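# Eject the pipette's used tip into the bin, rehang pipette

## Task

Remove the used tip from the pipette (it carries an ejector button next to its plunger) and get it into the waste bin. The tip may be released to drop only when at least half its length is already below the bin's rim; a drop from any higher point is an immediate failure. The bin must remain upright. The tip must never touch anything except the pipette and the bin, or the task fails on the spot. Afterwards, put the pipette back on its rack, hanging by its finger rest, vertical and at its original hanging height. Nothing counts as finished if it only stays in place because the robot is holding it at the end.

## Robot and tools

Robot: one six-joint arm (UR-style) carrying a single right hand with sixteen motors (index, middle, ring, thumb). Calls below drive this one arm; there is no second arm.

Scene frame: origin on the table top under the arm base, +z up, +y to the left when facing along +x. Results report the hand point's position in metres and orientation as quaternion wxyz, plus velocities (m/s, rad/s). Reported position may be somewhat off, especially at long reach.

Hand point frame: the hand point sits in front of the palm where thumb tip meets index and middle tips in a pinch. +z runs along straightened fingers toward the tips, +x across the palm away from the thumb, +y out of the palm face (the face itself is at y = -0.062 m). Finger knuckles are at z = -0.017 m; straight fingertips end 0.139 m beyond that and move toward +y as fingers curl. Only the rubber fingertip caps grip well. A rigid mast near the wrist on the palm side (x +0.05 to +0.10, z -0.16 to -0.11, up to y = +0.06) can collide with objects.

execute_actions(actions): a list of actions run in sequence; an empty list only returns state and images. Each action is a table of 1 to 15 rows, one row per 1/30 s step; if fewer than 15, the last row repeats to fill 15 steps. A row is 24 numbers, all in [-1, 1]:
1-6: dx, dy, dz, rx, ry, rz. An offset, not a pose: it is measured in the hand point's own axes from the hand point pose measured when the action began (for a call's first action, the last pose any result reported). Every row in the action refers to that same start, not to the previous row. Scale: 1.0 = 0.6 m for dx..dz, 180 degrees for rotation; rx, ry, rz form a single rotation vector.
7-22: absolute goal angles for the hand hinges, each scaled linearly between its two stops, in this exact order: index_mcp, index_abd, index_pip, index_dip, middle_mcp, middle_abd, middle_pip, middle_dip, ring_mcp, ring_abd, ring_pip, ring_dip, thumb_cmc, thumb_axl, thumb_mcp, thumb_ipl. Straight values: _mcp +0.75, _abd 0.00, _pip +0.58, _dip +0.70 on each finger; thumb_cmc +0.71, thumb_axl +0.68, thumb_mcp +0.23, thumb_ipl +0.17. Going toward -1 curls finger hinges toward the palm, swings a finger sideways away from the thumb (_abd), swings the thumb in front of the palm (cmc), rolls it (axl) and bends it (mcp, ipl; with axl at -0.40 they bend it in the cmc swing direction).
23: current_limit, cap for all hand motors, -1 = 0 mA to +1 = 550 mA (at least 11 mA). Low values also slow hinges and may leave a finger unable to lift.
24: speed, set-point rate = (speed+1)/2 x 5.9 rad/s. Initial values: current_limit +0.4, speed -0.6; last values persist.
Each step the commanded pose is clipped to 100 mm and 16 degrees from the measured pose, so large offsets need several actions; arm motion trails commands by about 0.17 s.

move(target, speed, stop_force, blocking): drives the hand point in a straight line toward one row. target is one 24-number row as above; its first six are offsets from the pose in the latest result that showed one, in hand point axes, same scaling. The hand numbers are sent at the start. speed: m/s, 0.002 to 0.5, default 0.25 (rotation up to twice that in rad/s). Paths last 0.5 to 10 s and are cut at 10 s. The path ignores obstacles; faster contact hits harder, and aiming past a surface presses harder — the arm is stiff, so even slight overshoot into something firm can fault it. stop_force: 9 to 40 N, optional, not allowed in the first 0.2 s or with blocking=false; it ends the path once the wrist sensor sees that much extra resistance along the target direction for 2 steps, then backs off 2 steps and holds. Use it only with slow, non-rotating moves; omit it when pulling away from a surface. blocking=false returns after 0.5 s while the arm keeps going; then only wait or stop are accepted until a result shows the move ended. The result adds a move: line: done, contact, held, off_target, moving or fault, plus limits (paced = pose clipped; held = a check blocked steps) and the distance to target.

wait(seconds): 0 to 10 s, the arm keeps its last command; returns early if a running move ends. stop(): brakes a running move (needs stopping room). zoom_image(camera, region): camera is cam_head_left, cam_head_right, cam_high, cam_low or cam_wrist (each 504x504); region [x0, y0, x1, y1] in pixels, at most 504 by 504. read_manual(section): only "licences"; moves nothing. finished_scene(scene): ends scene 1 or 2 after the last command has been held; irreversible, and the task must still be satisfied then.

Result contents: state line, Hand target (where the controller now drives), Joint positions, a "pose unreachable" line if the clearance check altered or blocked a command, Wrist force and Wrist torque in hand axes (noisy, offset up to about 4 N, saturating near 50 N; "no reading" is harmless), and per motor in the order above: hand_goal, hand_measured, hand_current_ma (positive pushes toward -1), hand_state (moving, goal, blocked, overload), plus hand_current_limit and hand_speed. A finger squeezes only while its goal lies past the object's surface; resending measured values relaxes a grip, resending goals keeps it.

Avoid: a motor at 495 mA or more for 5 s shuts down for 10 s and drops its load. Joint contact torque at its limit (130 N m for the big joints, 24.3 N m for the wrist joints, held weight included) or 150 N external force stops the arm for 10 s and skips the rest of the call; a HAND FAULT line does the same to later calls in that reply. Motor heat warns at 70 °C and brakes the arm at 85 °C. Do not knock anything off the table, tip the bin, let the tip touch anything but pipette or bin, drop the tip from above the half-below-rim point, or slam and press hard. Time keeps running while you write replies.

Each tool is called after ">>>" as name(argument=value, ...) on one line, values as JSON.

## Session

>>> execute_actions(actions=[])

Scene clock: 0.00 s.
end_effector_position=(+0.2144, -0.4267, +0.2181) hand_goal=(+0.754, +0.000, +0.576, +0.696, +0.754, +0.000, +0.576, +0.696, +0.754, +0.000, +0.576, +0.696, +0.714, +0.678, +0.226, +0.168) hand_measured=(+0.754, +0.000, +0.576, +0.696, +0.754, +0.000, +0.576, +0.696, +0.754, +0.000, +0.576, +0.696, +0.714, +0.678, +0.226, +0.168) hand_current_ma=(+0, +0, +0, +0, +0, +0, +0, +0, +0, +0, +0, +0, +0, +0, +0, +0) hand_state=(goal, goal, goal, goal, goal, goal, goal, goal, goal, goal, goal, goal, goal, goal, goal, goal) hand_current_limit=0.40 hand_speed=-0.60 end_effector_quat_wxyz=(+0.692, -0.062, -0.718, -0.046) end_effector_velocity=(-0.000, +0.000, -0.000) end_effector_angular_velocity=(+0.001, +0.000, -0.000)
Joint positions: [-1.069 -0.696  1.179 -0.547 -2.517 -1.604]
Joint velocities: [-0.     0.001  0.    -0.     0.    -0.001]
Wrist force (N, on the end effector, along its own x y z axes, offset not removed): no reading
Wrist torque (N m, same axes, about the end effector's origin, offset not removed): no reading
Hand target: +0.214, -0.427, +0.218; +0.692, -0.062, -0.718, -0.046

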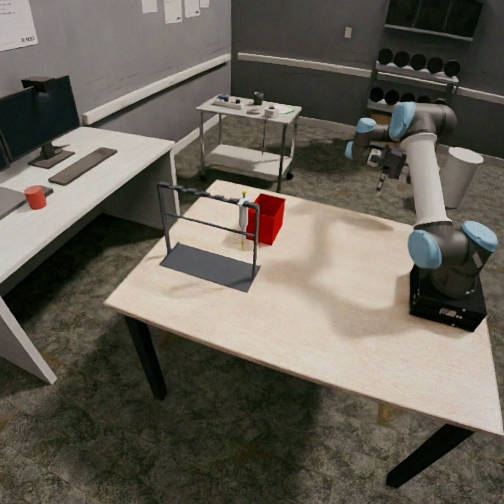

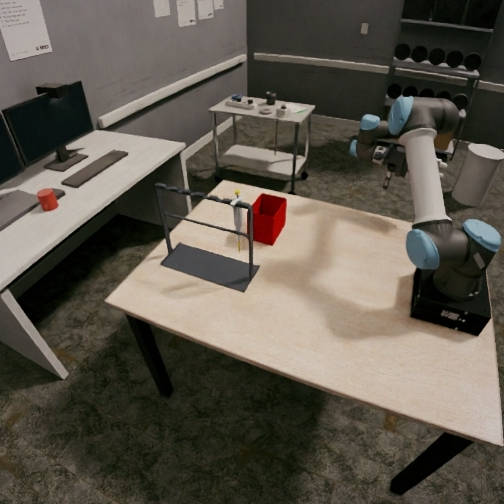

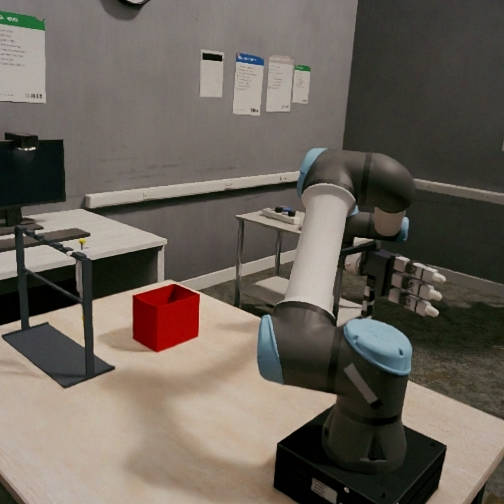

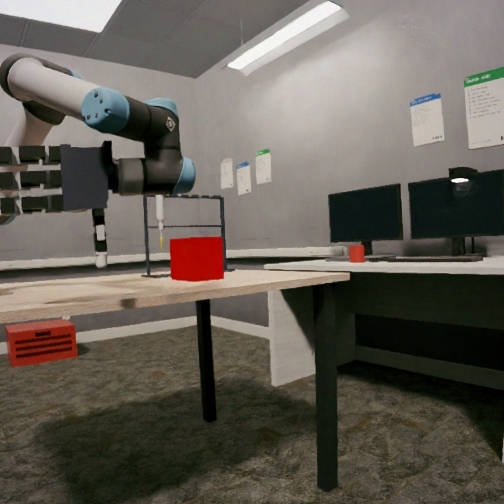

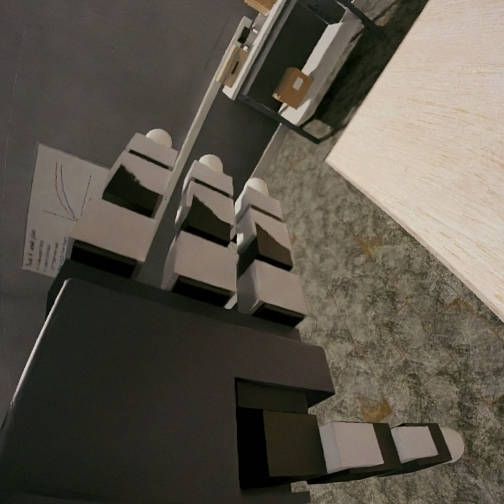

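>>> zoom_image(camera="cam_head_left", region=[150, 170, 300, 300])

>>> zoom_image(camera="cam_low", region=[130, 180, 240, 290])

>>> zoom_image(camera="cam_high", region=[0, 210, 210, 400])

Region (150, 170, 300, 300) of cam_head_left's 504x504 image, scaled by 3.360, with more detail than that image has; it fills the top 437 rows of this view, and the rest is white.

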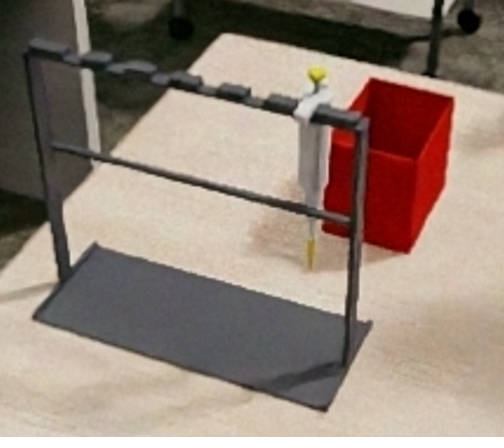

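Region (130, 180, 240, 290) of cam_low's 504x504 image, scaled by 4.582, with more detail than that image has.

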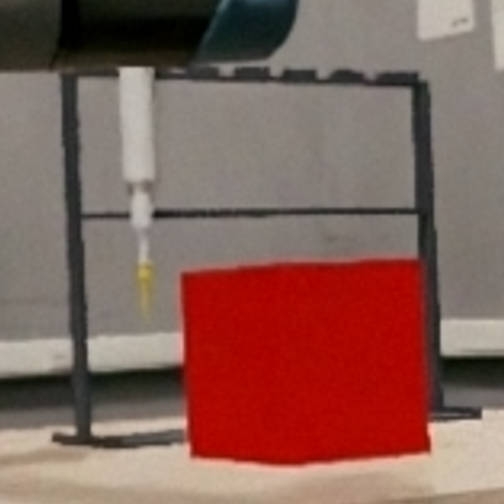

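Region (0, 210, 210, 400) of cam_high's 504x504 image, scaled by 2.400, with more detail than that image has; it fills the top 456 rows of this view, and the rest is white.

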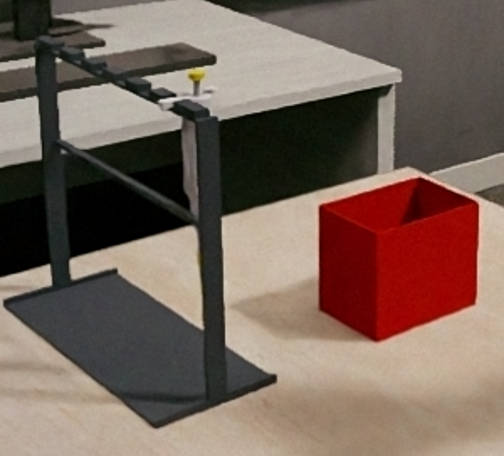

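>>> move(target=[0.13,0.5,-0.3,0,0.5,0,0.754,0,0.576,0.696,0.754,0,0.576,0.696,0.754,0,0.576,0.696,0.714,0.678,0.226,0.168,0.4,-0.6])

>>> move(target=[0,0,0,0,0.5,0,0.754,0,0.576,0.696,0.754,0,0.576,0.696,0.754,0,0.576,0.696,0.714,0.678,0.226,0.168,0.4,-0.6])

Scene clock: 19.23 s.
end_effector_position=(+0.2609, -0.3705, +0.2348) hand_goal=(+0.754, +0.000, +0.576, +0.696, +0.754, +0.000, +0.576, +0.696, +0.754, +0.000, +0.576, +0.696, +0.714, +0.678, +0.226, +0.168) hand_measured=(+0.752, +0.004, +0.576, +0.696, +0.752, +0.004, +0.576, +0.696, +0.752, +0.004, +0.576, +0.696, +0.714, +0.678, +0.226, +0.168) hand_current_ma=(-7, +17, +3, +0, -6, +17, +4, +0, -7, +18, +4, +0, -5, -5, +4, -2) hand_state=(goal, goal, goal, goal, goal, goal, goal, goal, goal, goal, goal, goal, goal, goal, goal, goal) hand_current_limit=0.40 hand_speed=-0.60 end_effector_quat_wxyz=(+0.799, -0.052, -0.597, -0.054) end_effector_velocity=(+0.000, +0.000, +0.001) end_effector_angular_velocity=(-0.002, -0.000, -0.000)
Joint positions: [-0.97  -0.535  1.048 -0.095 -2.371 -1.243]
Joint velocities: [-0.    -0.002 -0.     0.     0.001  0.001]
Wrist force (N, on the end effector, along its own x y z axes, offset not removed): [2.4 -0.6 6.0]
Wrist torque (N m, same axes, about the end effector's origin, offset not removed): [-0.67 -0.53 0.01]
Hand target: +0.261, -0.370, +0.235; +0.799, -0.052, -0.597, -0.054
Off the commanded pose: 0.284 m, 71 deg; position and orientation clipped at the last step of the last action.
move: held; limits=paced,held; held on 79 of 104 steps, including the last
pose unreachable: on one or more control steps of this call, first in action 0 (counted from 0), an arm could not follow its commanded pose, so it was not sent that pose on those steps. On the call's last step it was still not sent that pose. It may still have moved: this result reports where it is.
cause: the commanded pose would bring two parts of the arm too close to each other (joints 4 (wrist 1) to 6 (wrist 3) lie between them).
camera_calibration (this result's frames):
cam_wrist: T_world_to_cam=[[-0.0637389, 0.505577, -0.860424, 0.431625], [0.461347, -0.749591, -0.474628, -0.325996], [-0.884927, -0.427206, -0.185468, 0.240929], [0, 0, 0, 1]] pos_world=[0.391114, -0.359657, 0.261338]

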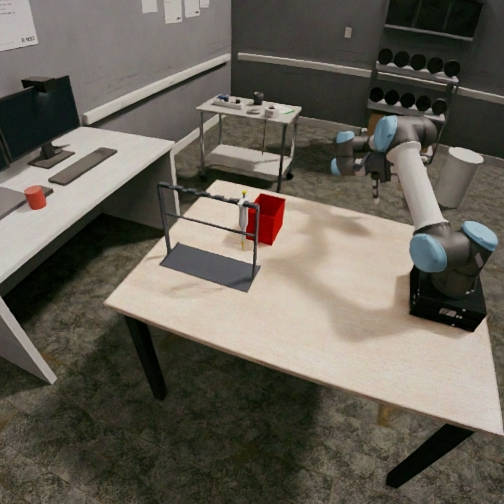

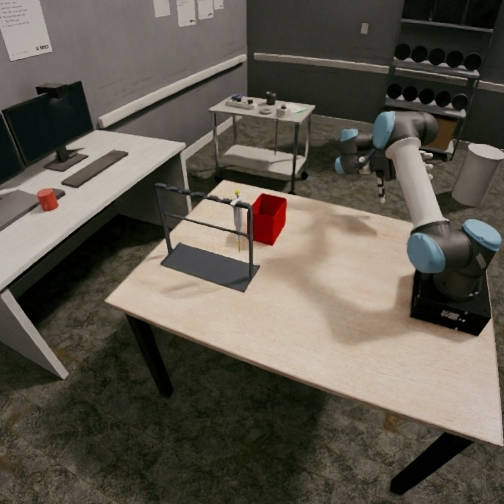

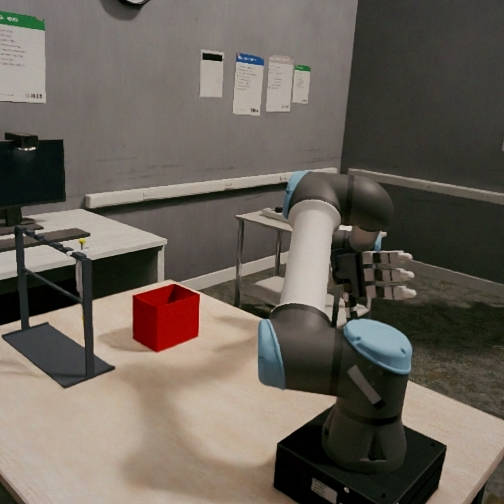

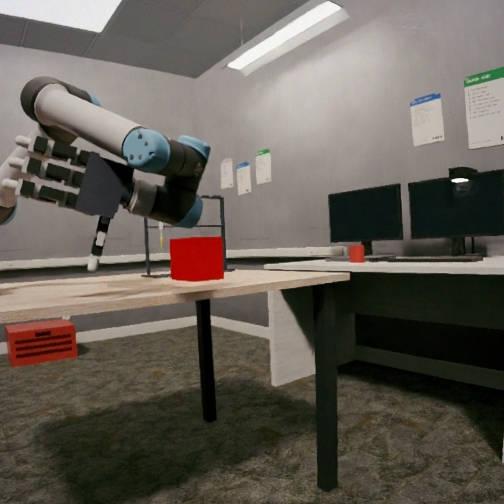

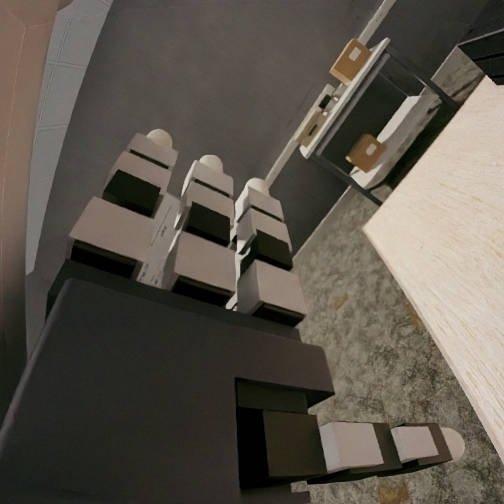

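Scene clock: 22.70 s.
end_effector_position=(+0.2609, -0.3704, +0.2348) hand_goal=(+0.754, +0.000, +0.576, +0.696, +0.754, +0.000, +0.576, +0.696, +0.754, +0.000, +0.576, +0.696, +0.714, +0.678, +0.226, +0.168) hand_measured=(+0.752, +0.004, +0.576, +0.696, +0.752, +0.004, +0.576, +0.696, +0.752, +0.004, +0.576, +0.696, +0.714, +0.678, +0.226, +0.168) hand_current_ma=(-7, +17, +3, +0, -6, +17, +4, +0, -7, +18, +4, +0, -5, -5, +4, -2) hand_state=(goal, goal, goal, goal, goal, goal, goal, goal, goal, goal, goal, goal, goal, goal, goal, goal) hand_current_limit=0.40 hand_speed=-0.60 end_effector_quat_wxyz=(+0.799, -0.052, -0.596, -0.055) end_effector_velocity=(+0.000, +0.000, +0.000) end_effector_angular_velocity=(+0.000, +0.000, +0.000)
Joint positions: [-0.97  -0.534  1.047 -0.093 -2.37  -1.242]
Joint velocities: [ 0. -0.  0.  0.  0.  0.]
Wrist force (N, on the end effector, along its own x y z axes, offset not removed): [-1.9 1.3 1.4]
Wrist torque (N m, same axes, about the end effector's origin, offset not removed): [0.16 0.22 -0.22]
Hand target: +0.261, -0.370, +0.235; +0.799, -0.052, -0.596, -0.055
Off the commanded pose: 0.000 m, 90 deg; orientation clipped at the last step of the last action.
move: held; limits=paced,held; held on 99 of 104 steps, including the last
pose unreachable: on one or more control steps of this call, first in action 0 (counted from 0), an arm could not follow its commanded pose, so it was not sent that pose on those steps. On the call's last step it was still not sent that pose. It may still have moved: this result reports where it is.
cause: the commanded pose would bring two parts of the arm too close to each other (joints 4 (wrist 1) to 6 (wrist 3) lie between them).
camera_calibration (this result's frames):
cam_wrist: T_world_to_cam=[[-0.0650782, 0.506128, -0.86, 0.432076], [0.46072, -0.749232, -0.475803, -0.325372], [-0.885157, -0.427183, -0.184424, 0.240703], [0, 0, 0, 1]] pos_world=[0.391084, -0.359641, 0.261164]

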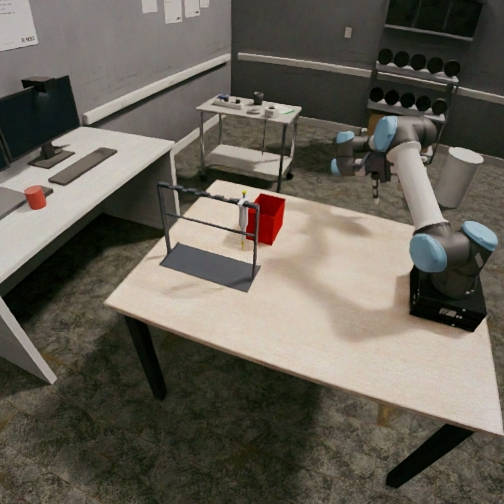

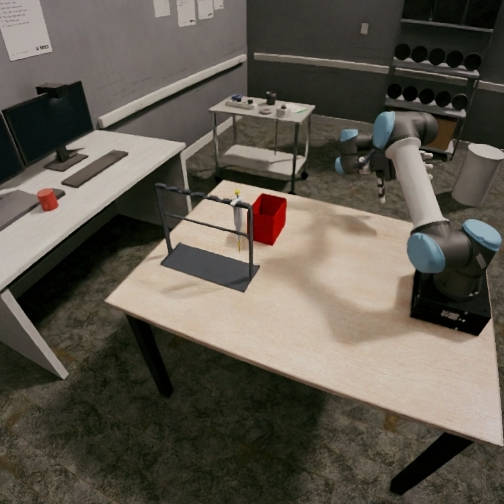

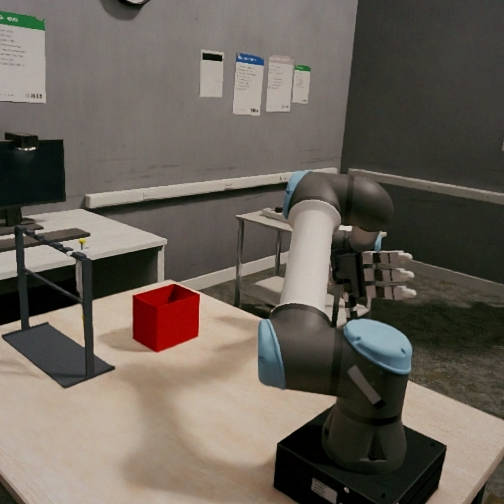

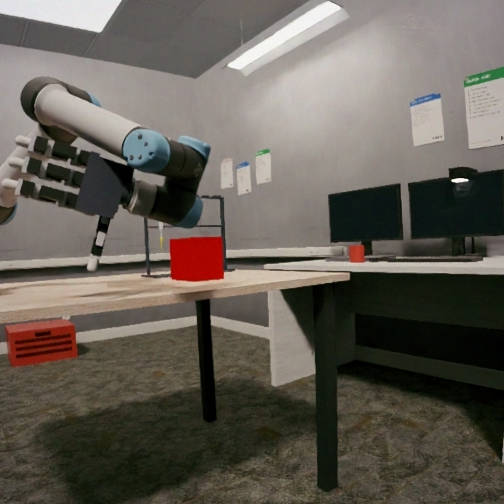

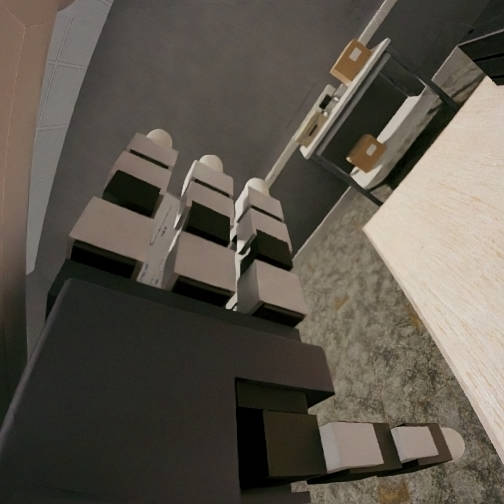

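>>> move(target=[0,0,0,0.5,0,0,0.754,0,0.576,0.696,0.754,0,0.576,0.696,0.754,0,0.576,0.696,0.714,0.678,0.226,0.168,0.4,-0.6])

Scene clock: 27.77 s.
end_effector_position=(+0.2617, -0.3707, +0.2342) hand_goal=(+0.754, +0.000, +0.576, +0.696, +0.754, +0.000, +0.576, +0.696, +0.754, +0.000, +0.576, +0.696, +0.714, +0.678, +0.226, +0.168) hand_measured=(+0.754, +0.004, +0.576, +0.696, +0.754, +0.004, +0.576, +0.696, +0.754, +0.004, +0.576, +0.696, +0.714, +0.678, +0.226, +0.168) hand_current_ma=(-2, +17, +4, +0, -2, +17, +4, +0, -3, +19, +4, +0, -4, -5, +6, -2) hand_state=(goal, goal, goal, goal, goal, goal, goal, goal, goal, goal, goal, goal, goal, goal, goal, goal) hand_current_limit=0.40 hand_speed=-0.60 end_effector_quat_wxyz=(+0.797, +0.070, -0.599, +0.034) end_effector_velocity=(+0.000, +0.000, +0.000) end_effector_angular_velocity=(+0.001, +0.000, +0.001)
Joint positions: [-0.876 -0.562  1.138 -0.043 -2.572 -1.184]
Joint velocities: [ 0.001 -0.     0.     0.    -0.    -0.001]
Wrist force (N, on the end effector, along its own x y z axes, offset not removed): [-0.1 -2.1 0.9]
Wrist torque (N m, same axes, about the end effector's origin, offset not removed): [-0.41 -0.04 0.00]
Hand target: +0.262, -0.371, +0.234; +0.797, +0.070, -0.599, +0.034
Off the commanded pose: 0.001 m, 73 deg; orientation clipped at the last step of the last action.
move: held; limits=paced,held; held on 67 of 104 steps, including the last
pose unreachable: on one or more control steps of this call, first in action 0 (counted from 0), an arm could not follow its commanded pose, so it was not sent that pose on those steps. On the call's last step it was still not sent that pose. It may still have moved: this result reports where it is.
cause: the commanded pose would bring two parts of the arm too close to each other (joints 4 (wrist 1) to 6 (wrist 3) lie between them).
camera_calibration (this result's frames):
cam_wrist: T_world_to_cam=[[-0.208974, 0.541747, -0.81415, 0.471843], [0.654439, -0.541155, -0.528072, -0.287566], [-0.726663, -0.643165, -0.241453, 0.133078], [0, 0, 0, 1]] pos_world=[0.3835, -0.325647, 0.264428]

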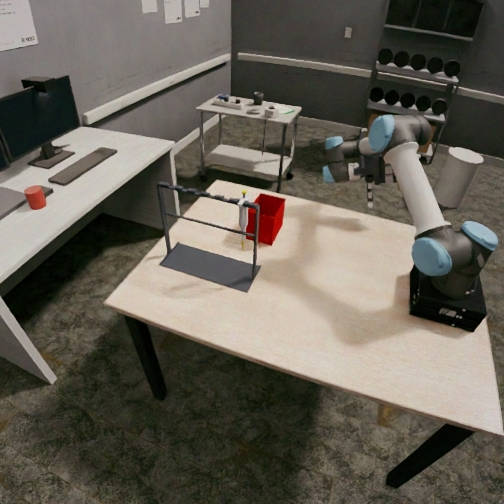

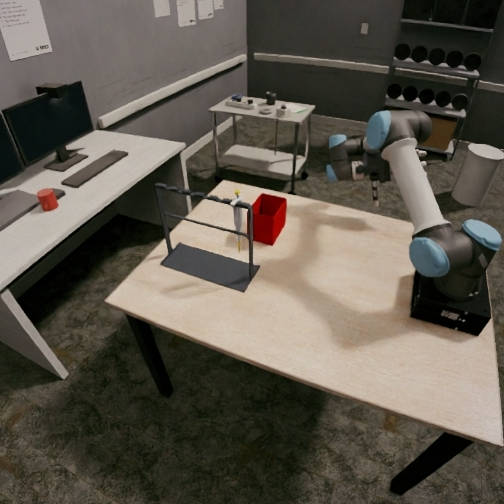

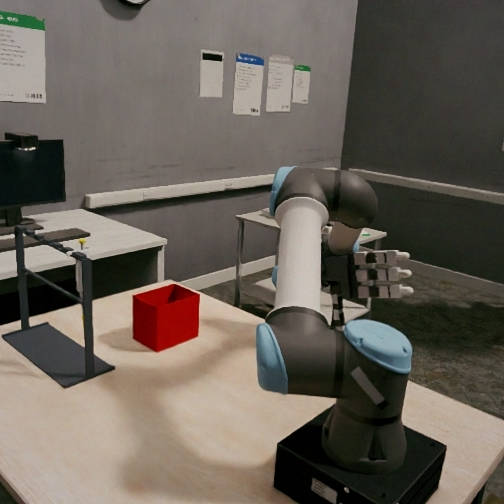

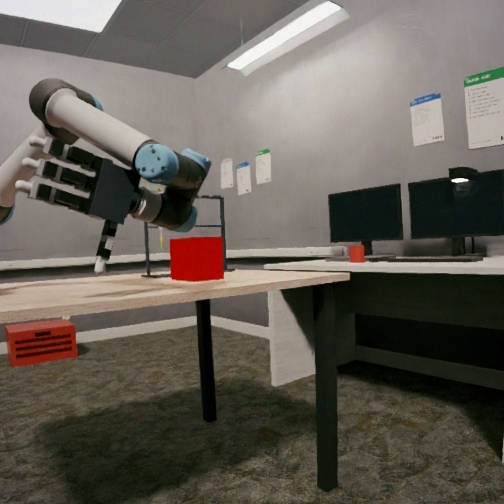

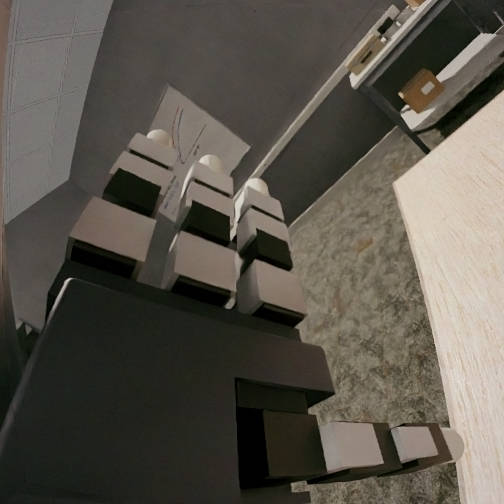

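>>> move(target=[0,0,0,-0.55,-0.1,0,0.754,0,0.576,0.696,0.754,0,0.576,0.696,0.754,0,0.576,0.696,0.714,0.678,0.226,0.168,0.4,-0.6])

Scene clock: 34.07 s.
end_effector_position=(+0.2616, -0.3707, +0.2343) hand_goal=(+0.754, +0.000, +0.576, +0.696, +0.754, +0.000, +0.576, +0.696, +0.754, +0.000, +0.576, +0.696, +0.714, +0.678, +0.226, +0.168) hand_measured=(+0.754, +0.004, +0.576, +0.696, +0.754, +0.004, +0.576, +0.696, +0.754, +0.004, +0.576, +0.696, +0.714, +0.678, +0.226, +0.168) hand_current_ma=(-2, +17, +4, +0, -2, +17, +4, +0, -3, +19, +4, +0, -4, -5, +6, -2) hand_state=(goal, goal, goal, goal, goal, goal, goal, goal, goal, goal, goal, goal, goal, goal, goal, goal) hand_current_limit=0.40 hand_speed=-0.60 end_effector_quat_wxyz=(-0.481, +0.554, +0.518, +0.441) end_effector_velocity=(-0.000, +0.000, -0.000) end_effector_angular_velocity=(-0.003, -0.001, -0.007)
Joint positions: [-1.461 -0.923  1.468 -0.693 -1.502 -1.483]
Joint velocities: [-0.003 -0.004  0.006 -0.005  0.005 -0.   ]
Wrist force (N, on the end effector, along its own x y z axes, offset not removed): [0.0 -4.5 1.0]
Wrist torque (N m, same axes, about the end effector's origin, offset not removed): [-0.57 -0.30 -0.07]
Hand target: +0.262, -0.371, +0.234; -0.480, +0.554, +0.517, +0.441
Off the commanded pose: 0.000 m, 0 deg.
move: done; limits=paced
camera_calibration (this result's frames):
cam_wrist: T_world_to_cam=[[0.441776, -0.234099, -0.866044, 0.0262432], [-0.67804, -0.719252, -0.151453, -0.0931463], [-0.587449, 0.654121, -0.476477, 0.632482], [0, 0, 0, 1]] pos_world=[0.2968, -0.474571, 0.309983]

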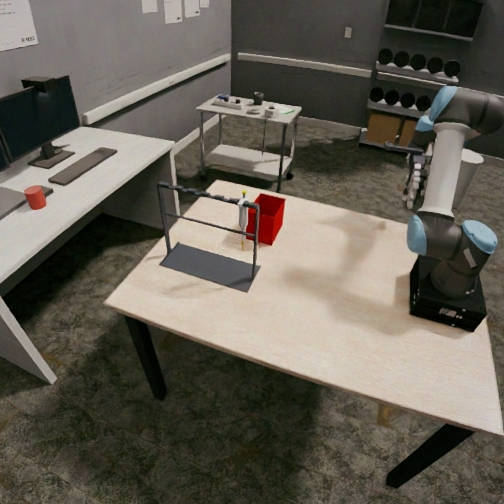

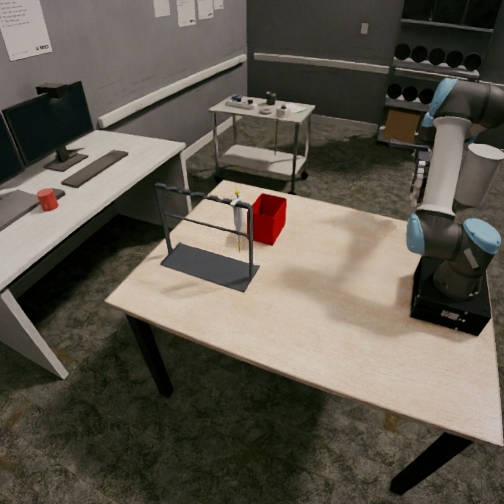

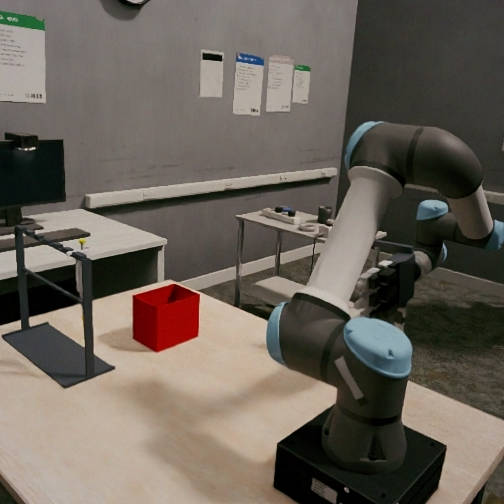

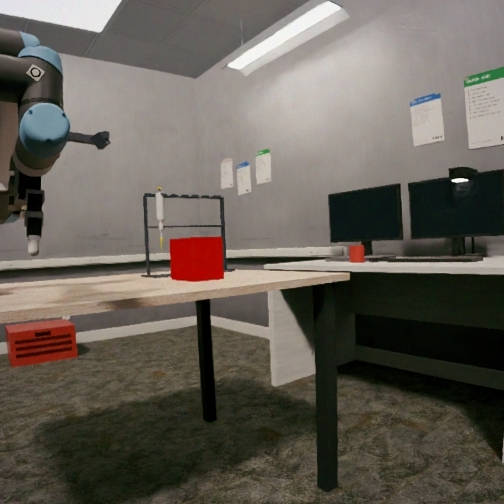

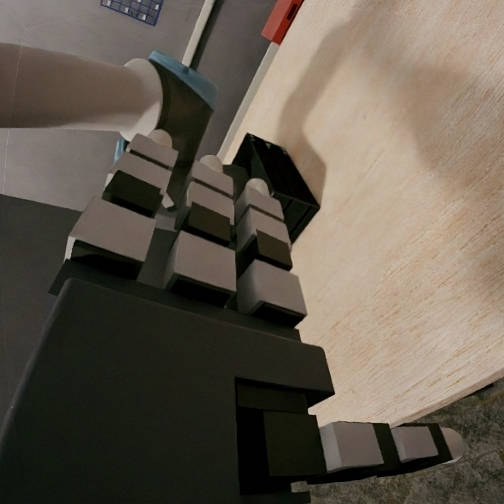

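>>> move(target=[0.3,0,-0.15,0,-0.5,0,0.754,0,0.576,0.696,0.754,0,0.576,0.696,0.754,0,0.576,0.696,0.714,0.678,0.226,0.168,0.4,-0.6])

>>> move(target=[-0.3,0,0,0,-0.5,0,0.754,0,0.576,0.696,0.754,0,0.576,0.696,0.754,0,0.576,0.696,0.714,0.678,0.226,0.168,0.4,-0.6])

Scene clock: 41.90 s.
end_effector_position=(+0.2756, -0.4328, +0.4253) hand_goal=(+0.754, +0.000, +0.576, +0.696, +0.754, +0.000, +0.576, +0.696, +0.754, +0.000, +0.576, +0.696, +0.714, +0.678, +0.226, +0.168) hand_measured=(+0.754, +0.002, +0.576, +0.696, +0.754, +0.002, +0.576, +0.696, +0.754, +0.002, +0.576, +0.696, +0.714, +0.678, +0.222, +0.168) hand_current_ma=(-2, +10, +4, +0, -2, +10, +4, +0, -3, +11, +4, +0, -4, -5, -24, -2) hand_state=(goal, goal, goal, goal, goal, goal, goal, goal, goal, goal, goal, goal, goal, goal, goal, goal) hand_current_limit=0.40 hand_speed=-0.60 end_effector_quat_wxyz=(+0.026, +0.704, +0.705, -0.079) end_effector_velocity=(+0.000, -0.000, +0.000) end_effector_angular_velocity=(-0.009, -0.000, +0.003)
Joint positions: [-1.35  -1.761  1.852 -1.794 -1.673 -1.389]
Joint velocities: [ 0.001 -0.003  0.005 -0.011 -0.001 -0.001]
Wrist force (N, on the end effector, along its own x y z axes, offset not removed): [2.7 -0.1 -0.9]
Wrist torque (N m, same axes, about the end effector's origin, offset not removed): [0.11 -0.52 0.06]
Hand target: +0.276, -0.433, +0.425; +0.027, +0.704, +0.705, -0.079
Off the commanded pose: 0.000 m, 0 deg.
move: done
camera_calibration (this result's frames):
cam_wrist: T_world_to_cam=[[0.519232, -0.83224, 0.194356, -0.560282], [-0.608583, -0.200394, 0.767769, -0.284898], [-0.60002, -0.516932, -0.610538, 0.326072], [0, 0, 0, 1]] pos_world=[0.313183, -0.354824, 0.526709]

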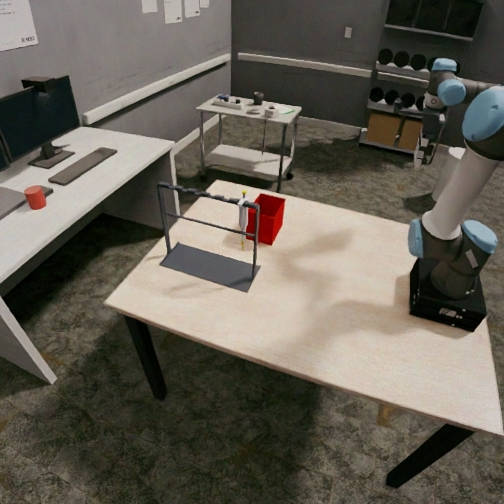

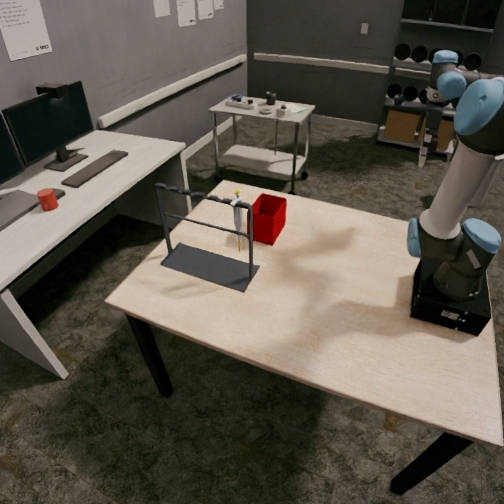

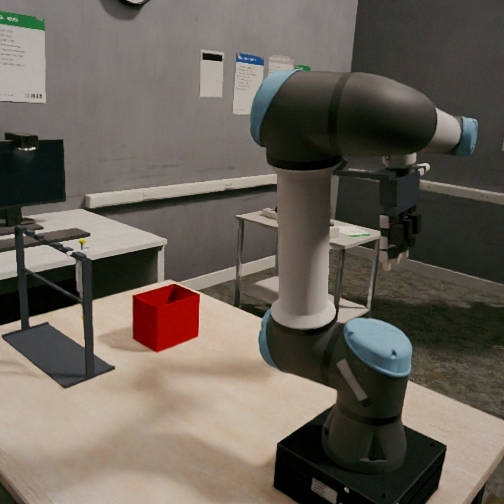

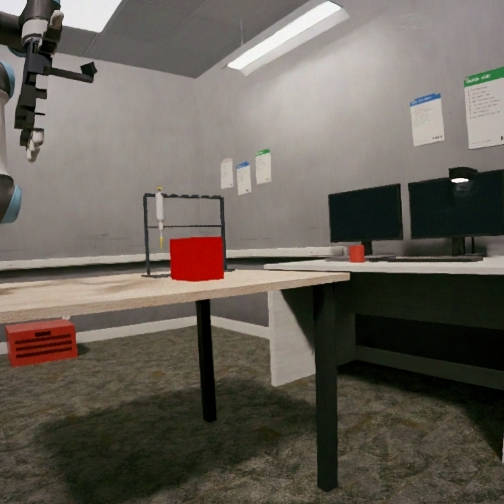

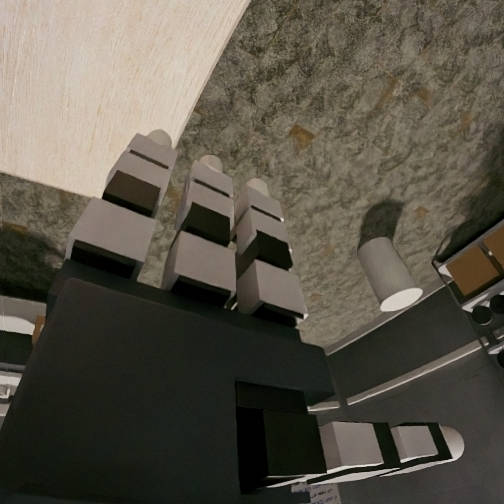

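Scene clock: 45.53 s.
end_effector_position=(+0.2772, -0.6109, +0.4518) hand_goal=(+0.754, +0.000, +0.576, +0.696, +0.754, +0.000, +0.576, +0.696, +0.754, +0.000, +0.576, +0.696, +0.714, +0.678, +0.226, +0.168) hand_measured=(+0.754, -0.002, +0.576, +0.696, +0.754, -0.002, +0.576, +0.696, +0.754, -0.004, +0.576, +0.696, +0.714, +0.678, +0.224, +0.168) hand_current_ma=(-2, -12, +4, +0, -2, -12, +4, +0, -3, -14, +4, +0, -4, -5, -9, -2) hand_state=(goal, goal, goal, goal, goal, goal, goal, goal, goal, goal, goal, goal, goal, goal, goal, goal) hand_current_limit=0.40 hand_speed=-0.60 end_effector_quat_wxyz=(+0.518, +0.442, +0.480, -0.553) end_effector_velocity=(+0.000, -0.001, -0.000) end_effector_angular_velocity=(-0.007, +0.001, +0.001)
Joint positions: [-1.4   -1.058  2.045 -4.277 -1.701 -1.665]
Joint velocities: [-0.     0.007 -0.006 -0.008  0.001 -0.002]
Wrist force (N, on the end effector, along its own x y z axes, offset not removed): [3.1 -0.1 -2.3]
Wrist torque (N m, same axes, about the end effector's origin, offset not removed): [0.37 -0.48 0.31]
Hand target: +0.277, -0.611, +0.452; +0.518, +0.442, +0.480, -0.553
Off the commanded pose: 0.000 m, 0 deg.
move: done
camera_calibration (this result's frames):
cam_wrist: T_world_to_cam=[[0.566092, 0.230641, 0.791419, -0.347918], [-0.644954, 0.721839, 0.250964, 0.467048], [-0.513395, -0.652497, 0.557381, -0.38337], [0, 0, 0, 1]] pos_world=[0.301357, -0.507037, 0.37182]

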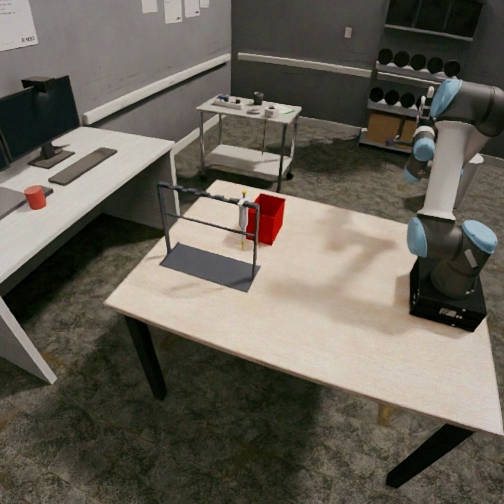

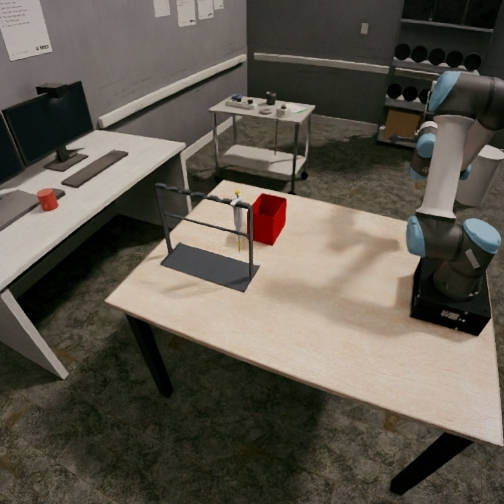

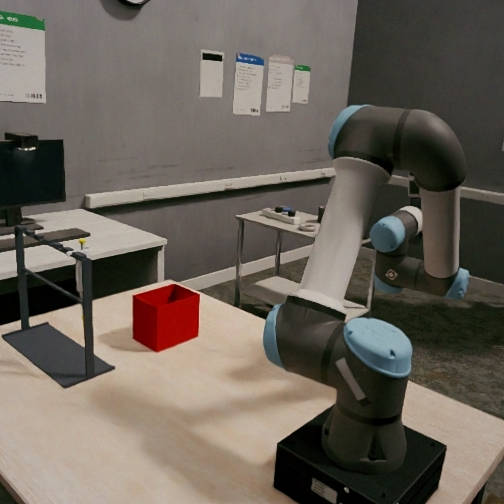

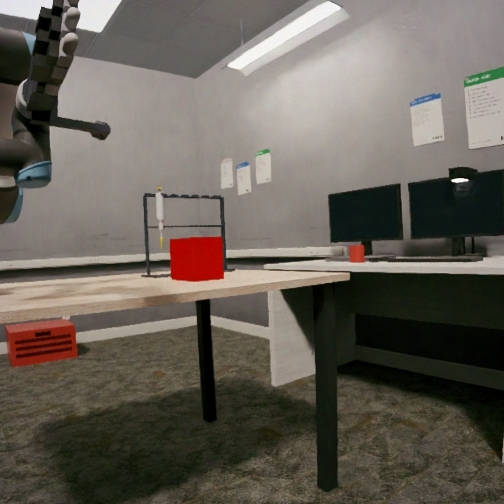

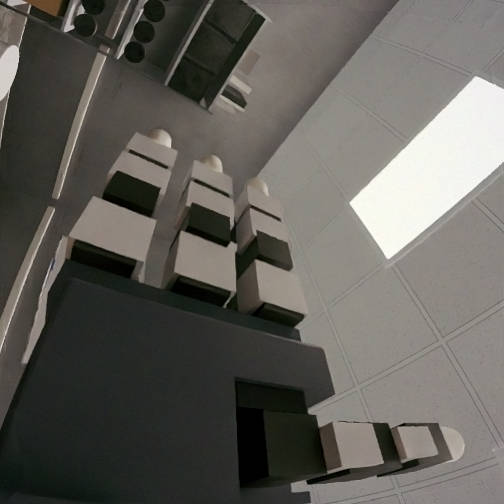

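>>> move(target=[-0.004,0.464,-0.946,-0.4977,0.019,0.0556,0.754,0,0.576,0.696,0.754,0,0.576,0.696,0.754,0,0.576,0.696,0.714,0.678,0.226,0.168,0.4,-0.6])

Scene clock: 54.13 s.
end_effector_position=(+0.5504, -0.0498, +0.3495) hand_goal=(+0.754, +0.000, +0.576, +0.696, +0.754, +0.000, +0.576, +0.696, +0.754, +0.000, +0.576, +0.696, +0.714, +0.678, +0.226, +0.168) hand_measured=(+0.754, -0.002, +0.576, +0.696, +0.754, -0.002, +0.576, +0.696, +0.754, -0.004, +0.576, +0.696, +0.714, +0.678, +0.224, +0.168) hand_current_ma=(-2, -13, +4, +0, -2, -13, +4, +0, -3, -14, +4, +0, -4, -5, -9, -2) hand_state=(goal, goal, goal, goal, goal, goal, goal, goal, goal, goal, goal, goal, goal, goal, goal, goal) hand_current_limit=0.40 hand_speed=-0.60 end_effector_quat_wxyz=(+0.707, +0.001, +0.708, +0.001) end_effector_velocity=(+0.001, +0.001, -0.000) end_effector_angular_velocity=(-0.000, +0.000, +0.003)
Joint positions: [-0.76  -0.971  2.333 -4.499 -0.781 -1.57 ]
Joint velocities: [ 0.004  0.001 -0.002  0.002 -0.001 -0.   ]
Wrist force (N, on the end effector, along its own x y z axes, offset not removed): [0.0 4.3 1.7]
Wrist torque (N m, same axes, about the end effector's origin, offset not removed): [0.32 -0.28 0.09]
Hand target: +0.551, -0.050, +0.350; +0.707, +0.001, +0.708, +0.001
Off the commanded pose: 0.001 m, 0 deg.
move: done
camera_calibration (this result's frames):
cam_wrist: T_world_to_cam=[[-0.105187, 0.504407, 0.857035, -0.190847], [-0.682407, -0.663496, 0.306746, 0.195971], [0.723365, -0.552581, 0.414002, -0.445688], [0, 0, 0, 1]] pos_world=[0.436052, -0.0199883, 0.287965]

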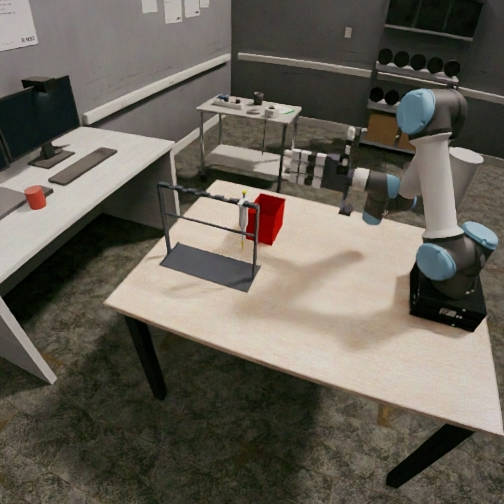

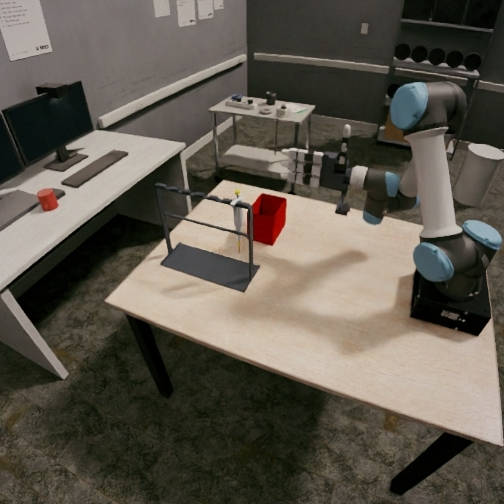

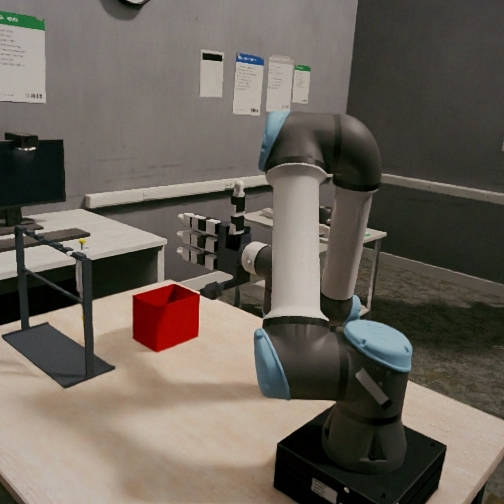

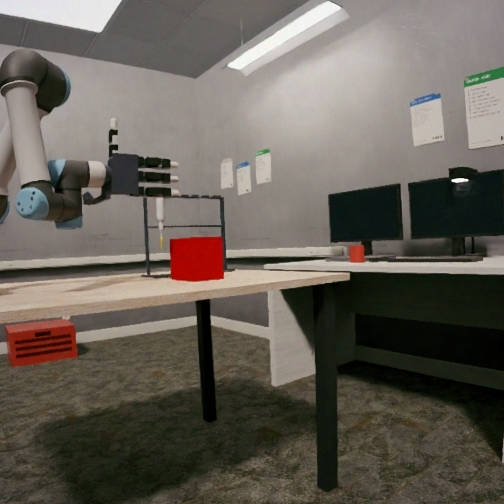

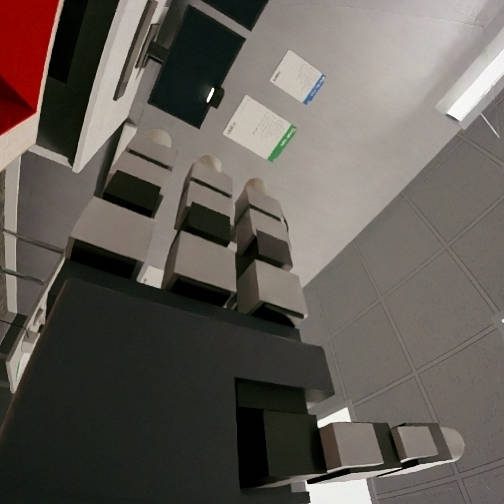

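>>> move(target=[0.15,0.3,0.25,0,0,0,0.754,0,0.576,0.696,0.754,0,0.576,0.696,0.754,0,0.576,0.696,0.714,0.678,0.226,0.168,0.4,-0.6])

>>> zoom_image(camera="cam_head_left", region=[180, 140, 330, 270])

>>> zoom_image(camera="cam_high", region=[20, 170, 220, 350])

Scene clock: 57.50 s.
end_effector_position=(+0.7004, +0.1304, +0.2593) hand_goal=(+0.754, +0.000, +0.576, +0.696, +0.754, +0.000, +0.576, +0.696, +0.754, +0.000, +0.576, +0.696, +0.714, +0.678, +0.226, +0.168) hand_measured=(+0.754, -0.002, +0.576, +0.696, +0.754, -0.002, +0.576, +0.696, +0.754, -0.004, +0.576, +0.696, +0.714, +0.678, +0.224, +0.168) hand_current_ma=(-2, -13, +4, +0, -2, -13, +4, +0, -3, -15, +4, +0, -4, -5, -9, -2) hand_state=(goal, goal, goal, goal, goal, goal, goal, goal, goal, goal, goal, goal, goal, goal, goal, goal) hand_current_limit=0.40 hand_speed=-0.60 end_effector_quat_wxyz=(+0.706, +0.001, +0.708, +0.001) end_effector_velocity=(+0.001, +0.000, +0.000) end_effector_angular_velocity=(-0.001, -0.001, -0.001)
Joint positions: [-0.159 -0.638  1.919 -4.42  -1.382 -1.569]
Joint velocities: [ 0.002  0.001 -0.005  0.003 -0.002 -0.   ]
Wrist force (N, on the end effector, along its own x y z axes, offset not removed): [3.1 -1.8 3.3]
Wrist torque (N m, same axes, about the end effector's origin, offset not removed): [-0.53 -0.76 0.11]
Hand target: +0.700, +0.130, +0.259; +0.706, +0.001, +0.708, +0.001
Off the commanded pose: 0.000 m, 0 deg.
move: done
camera_calibration (this result's frames):
cam_wrist: T_world_to_cam=[[-0.104996, 0.504755, 0.856854, -0.188827], [-0.682321, -0.663385, 0.307177, 0.445371], [0.723473, -0.552397, 0.414058, -0.417321], [0, 0, 0, 1]] pos_world=[0.585981, 0.160238, 0.197785]

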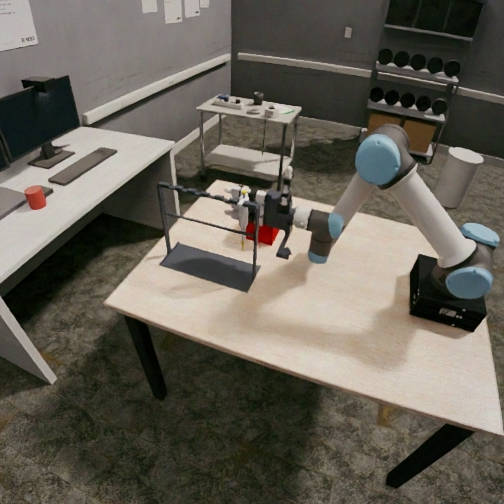

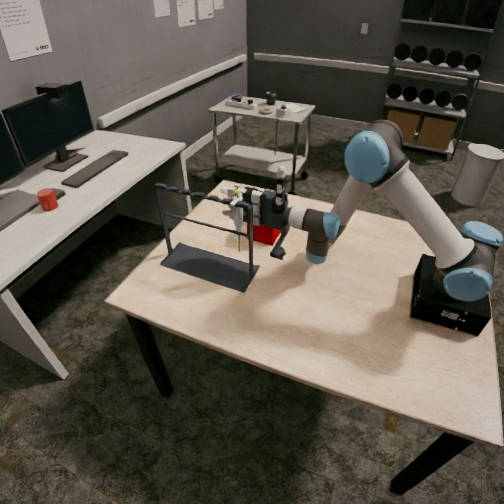

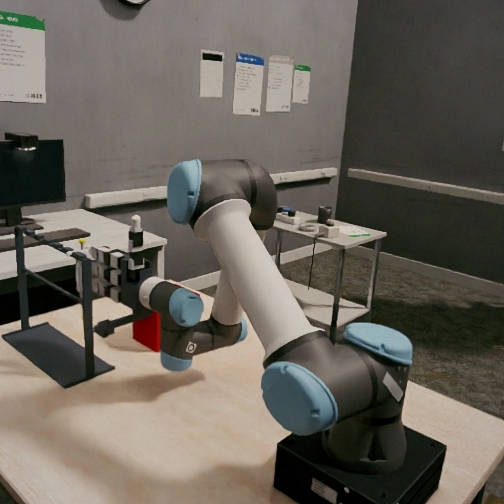

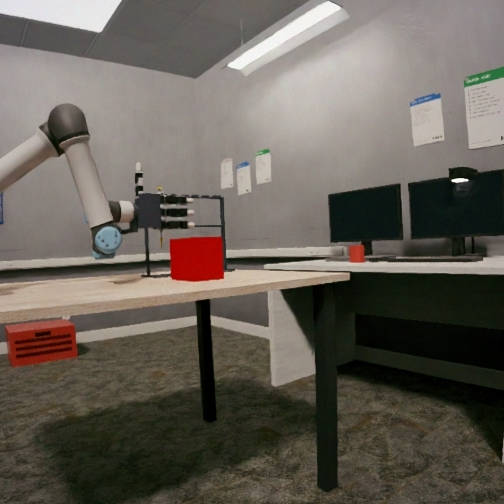

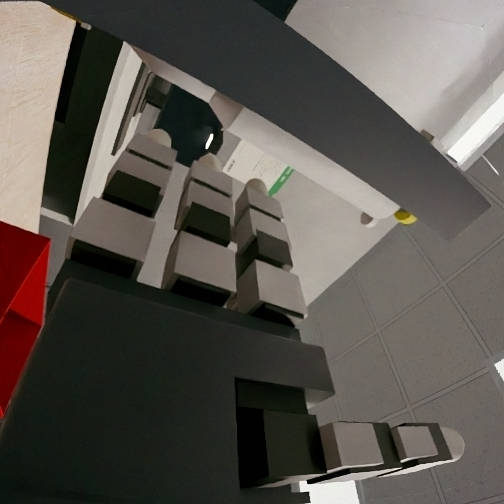

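Region (180, 140, 330, 270) of cam_head_left's 504x504 image, scaled by 3.360, with more detail than that image has; it fills the top 437 rows of this view, and the rest is white.

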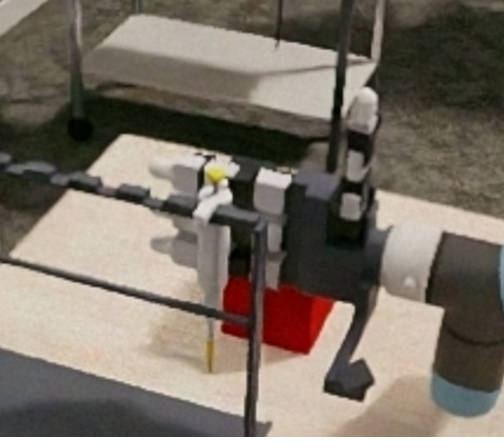

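Region (20, 170, 220, 350) of cam_high's 504x504 image, scaled by 2.520, with more detail than that image has; it fills the top 454 rows of this view, and the rest is white.

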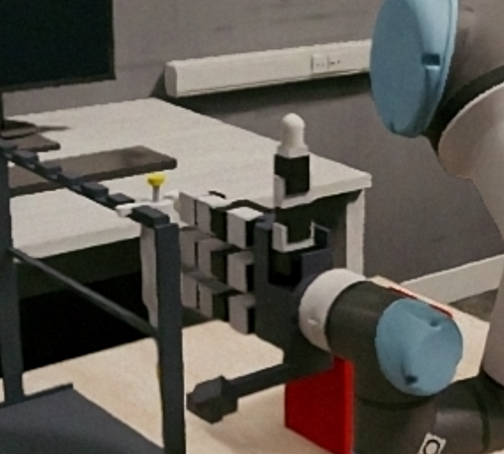

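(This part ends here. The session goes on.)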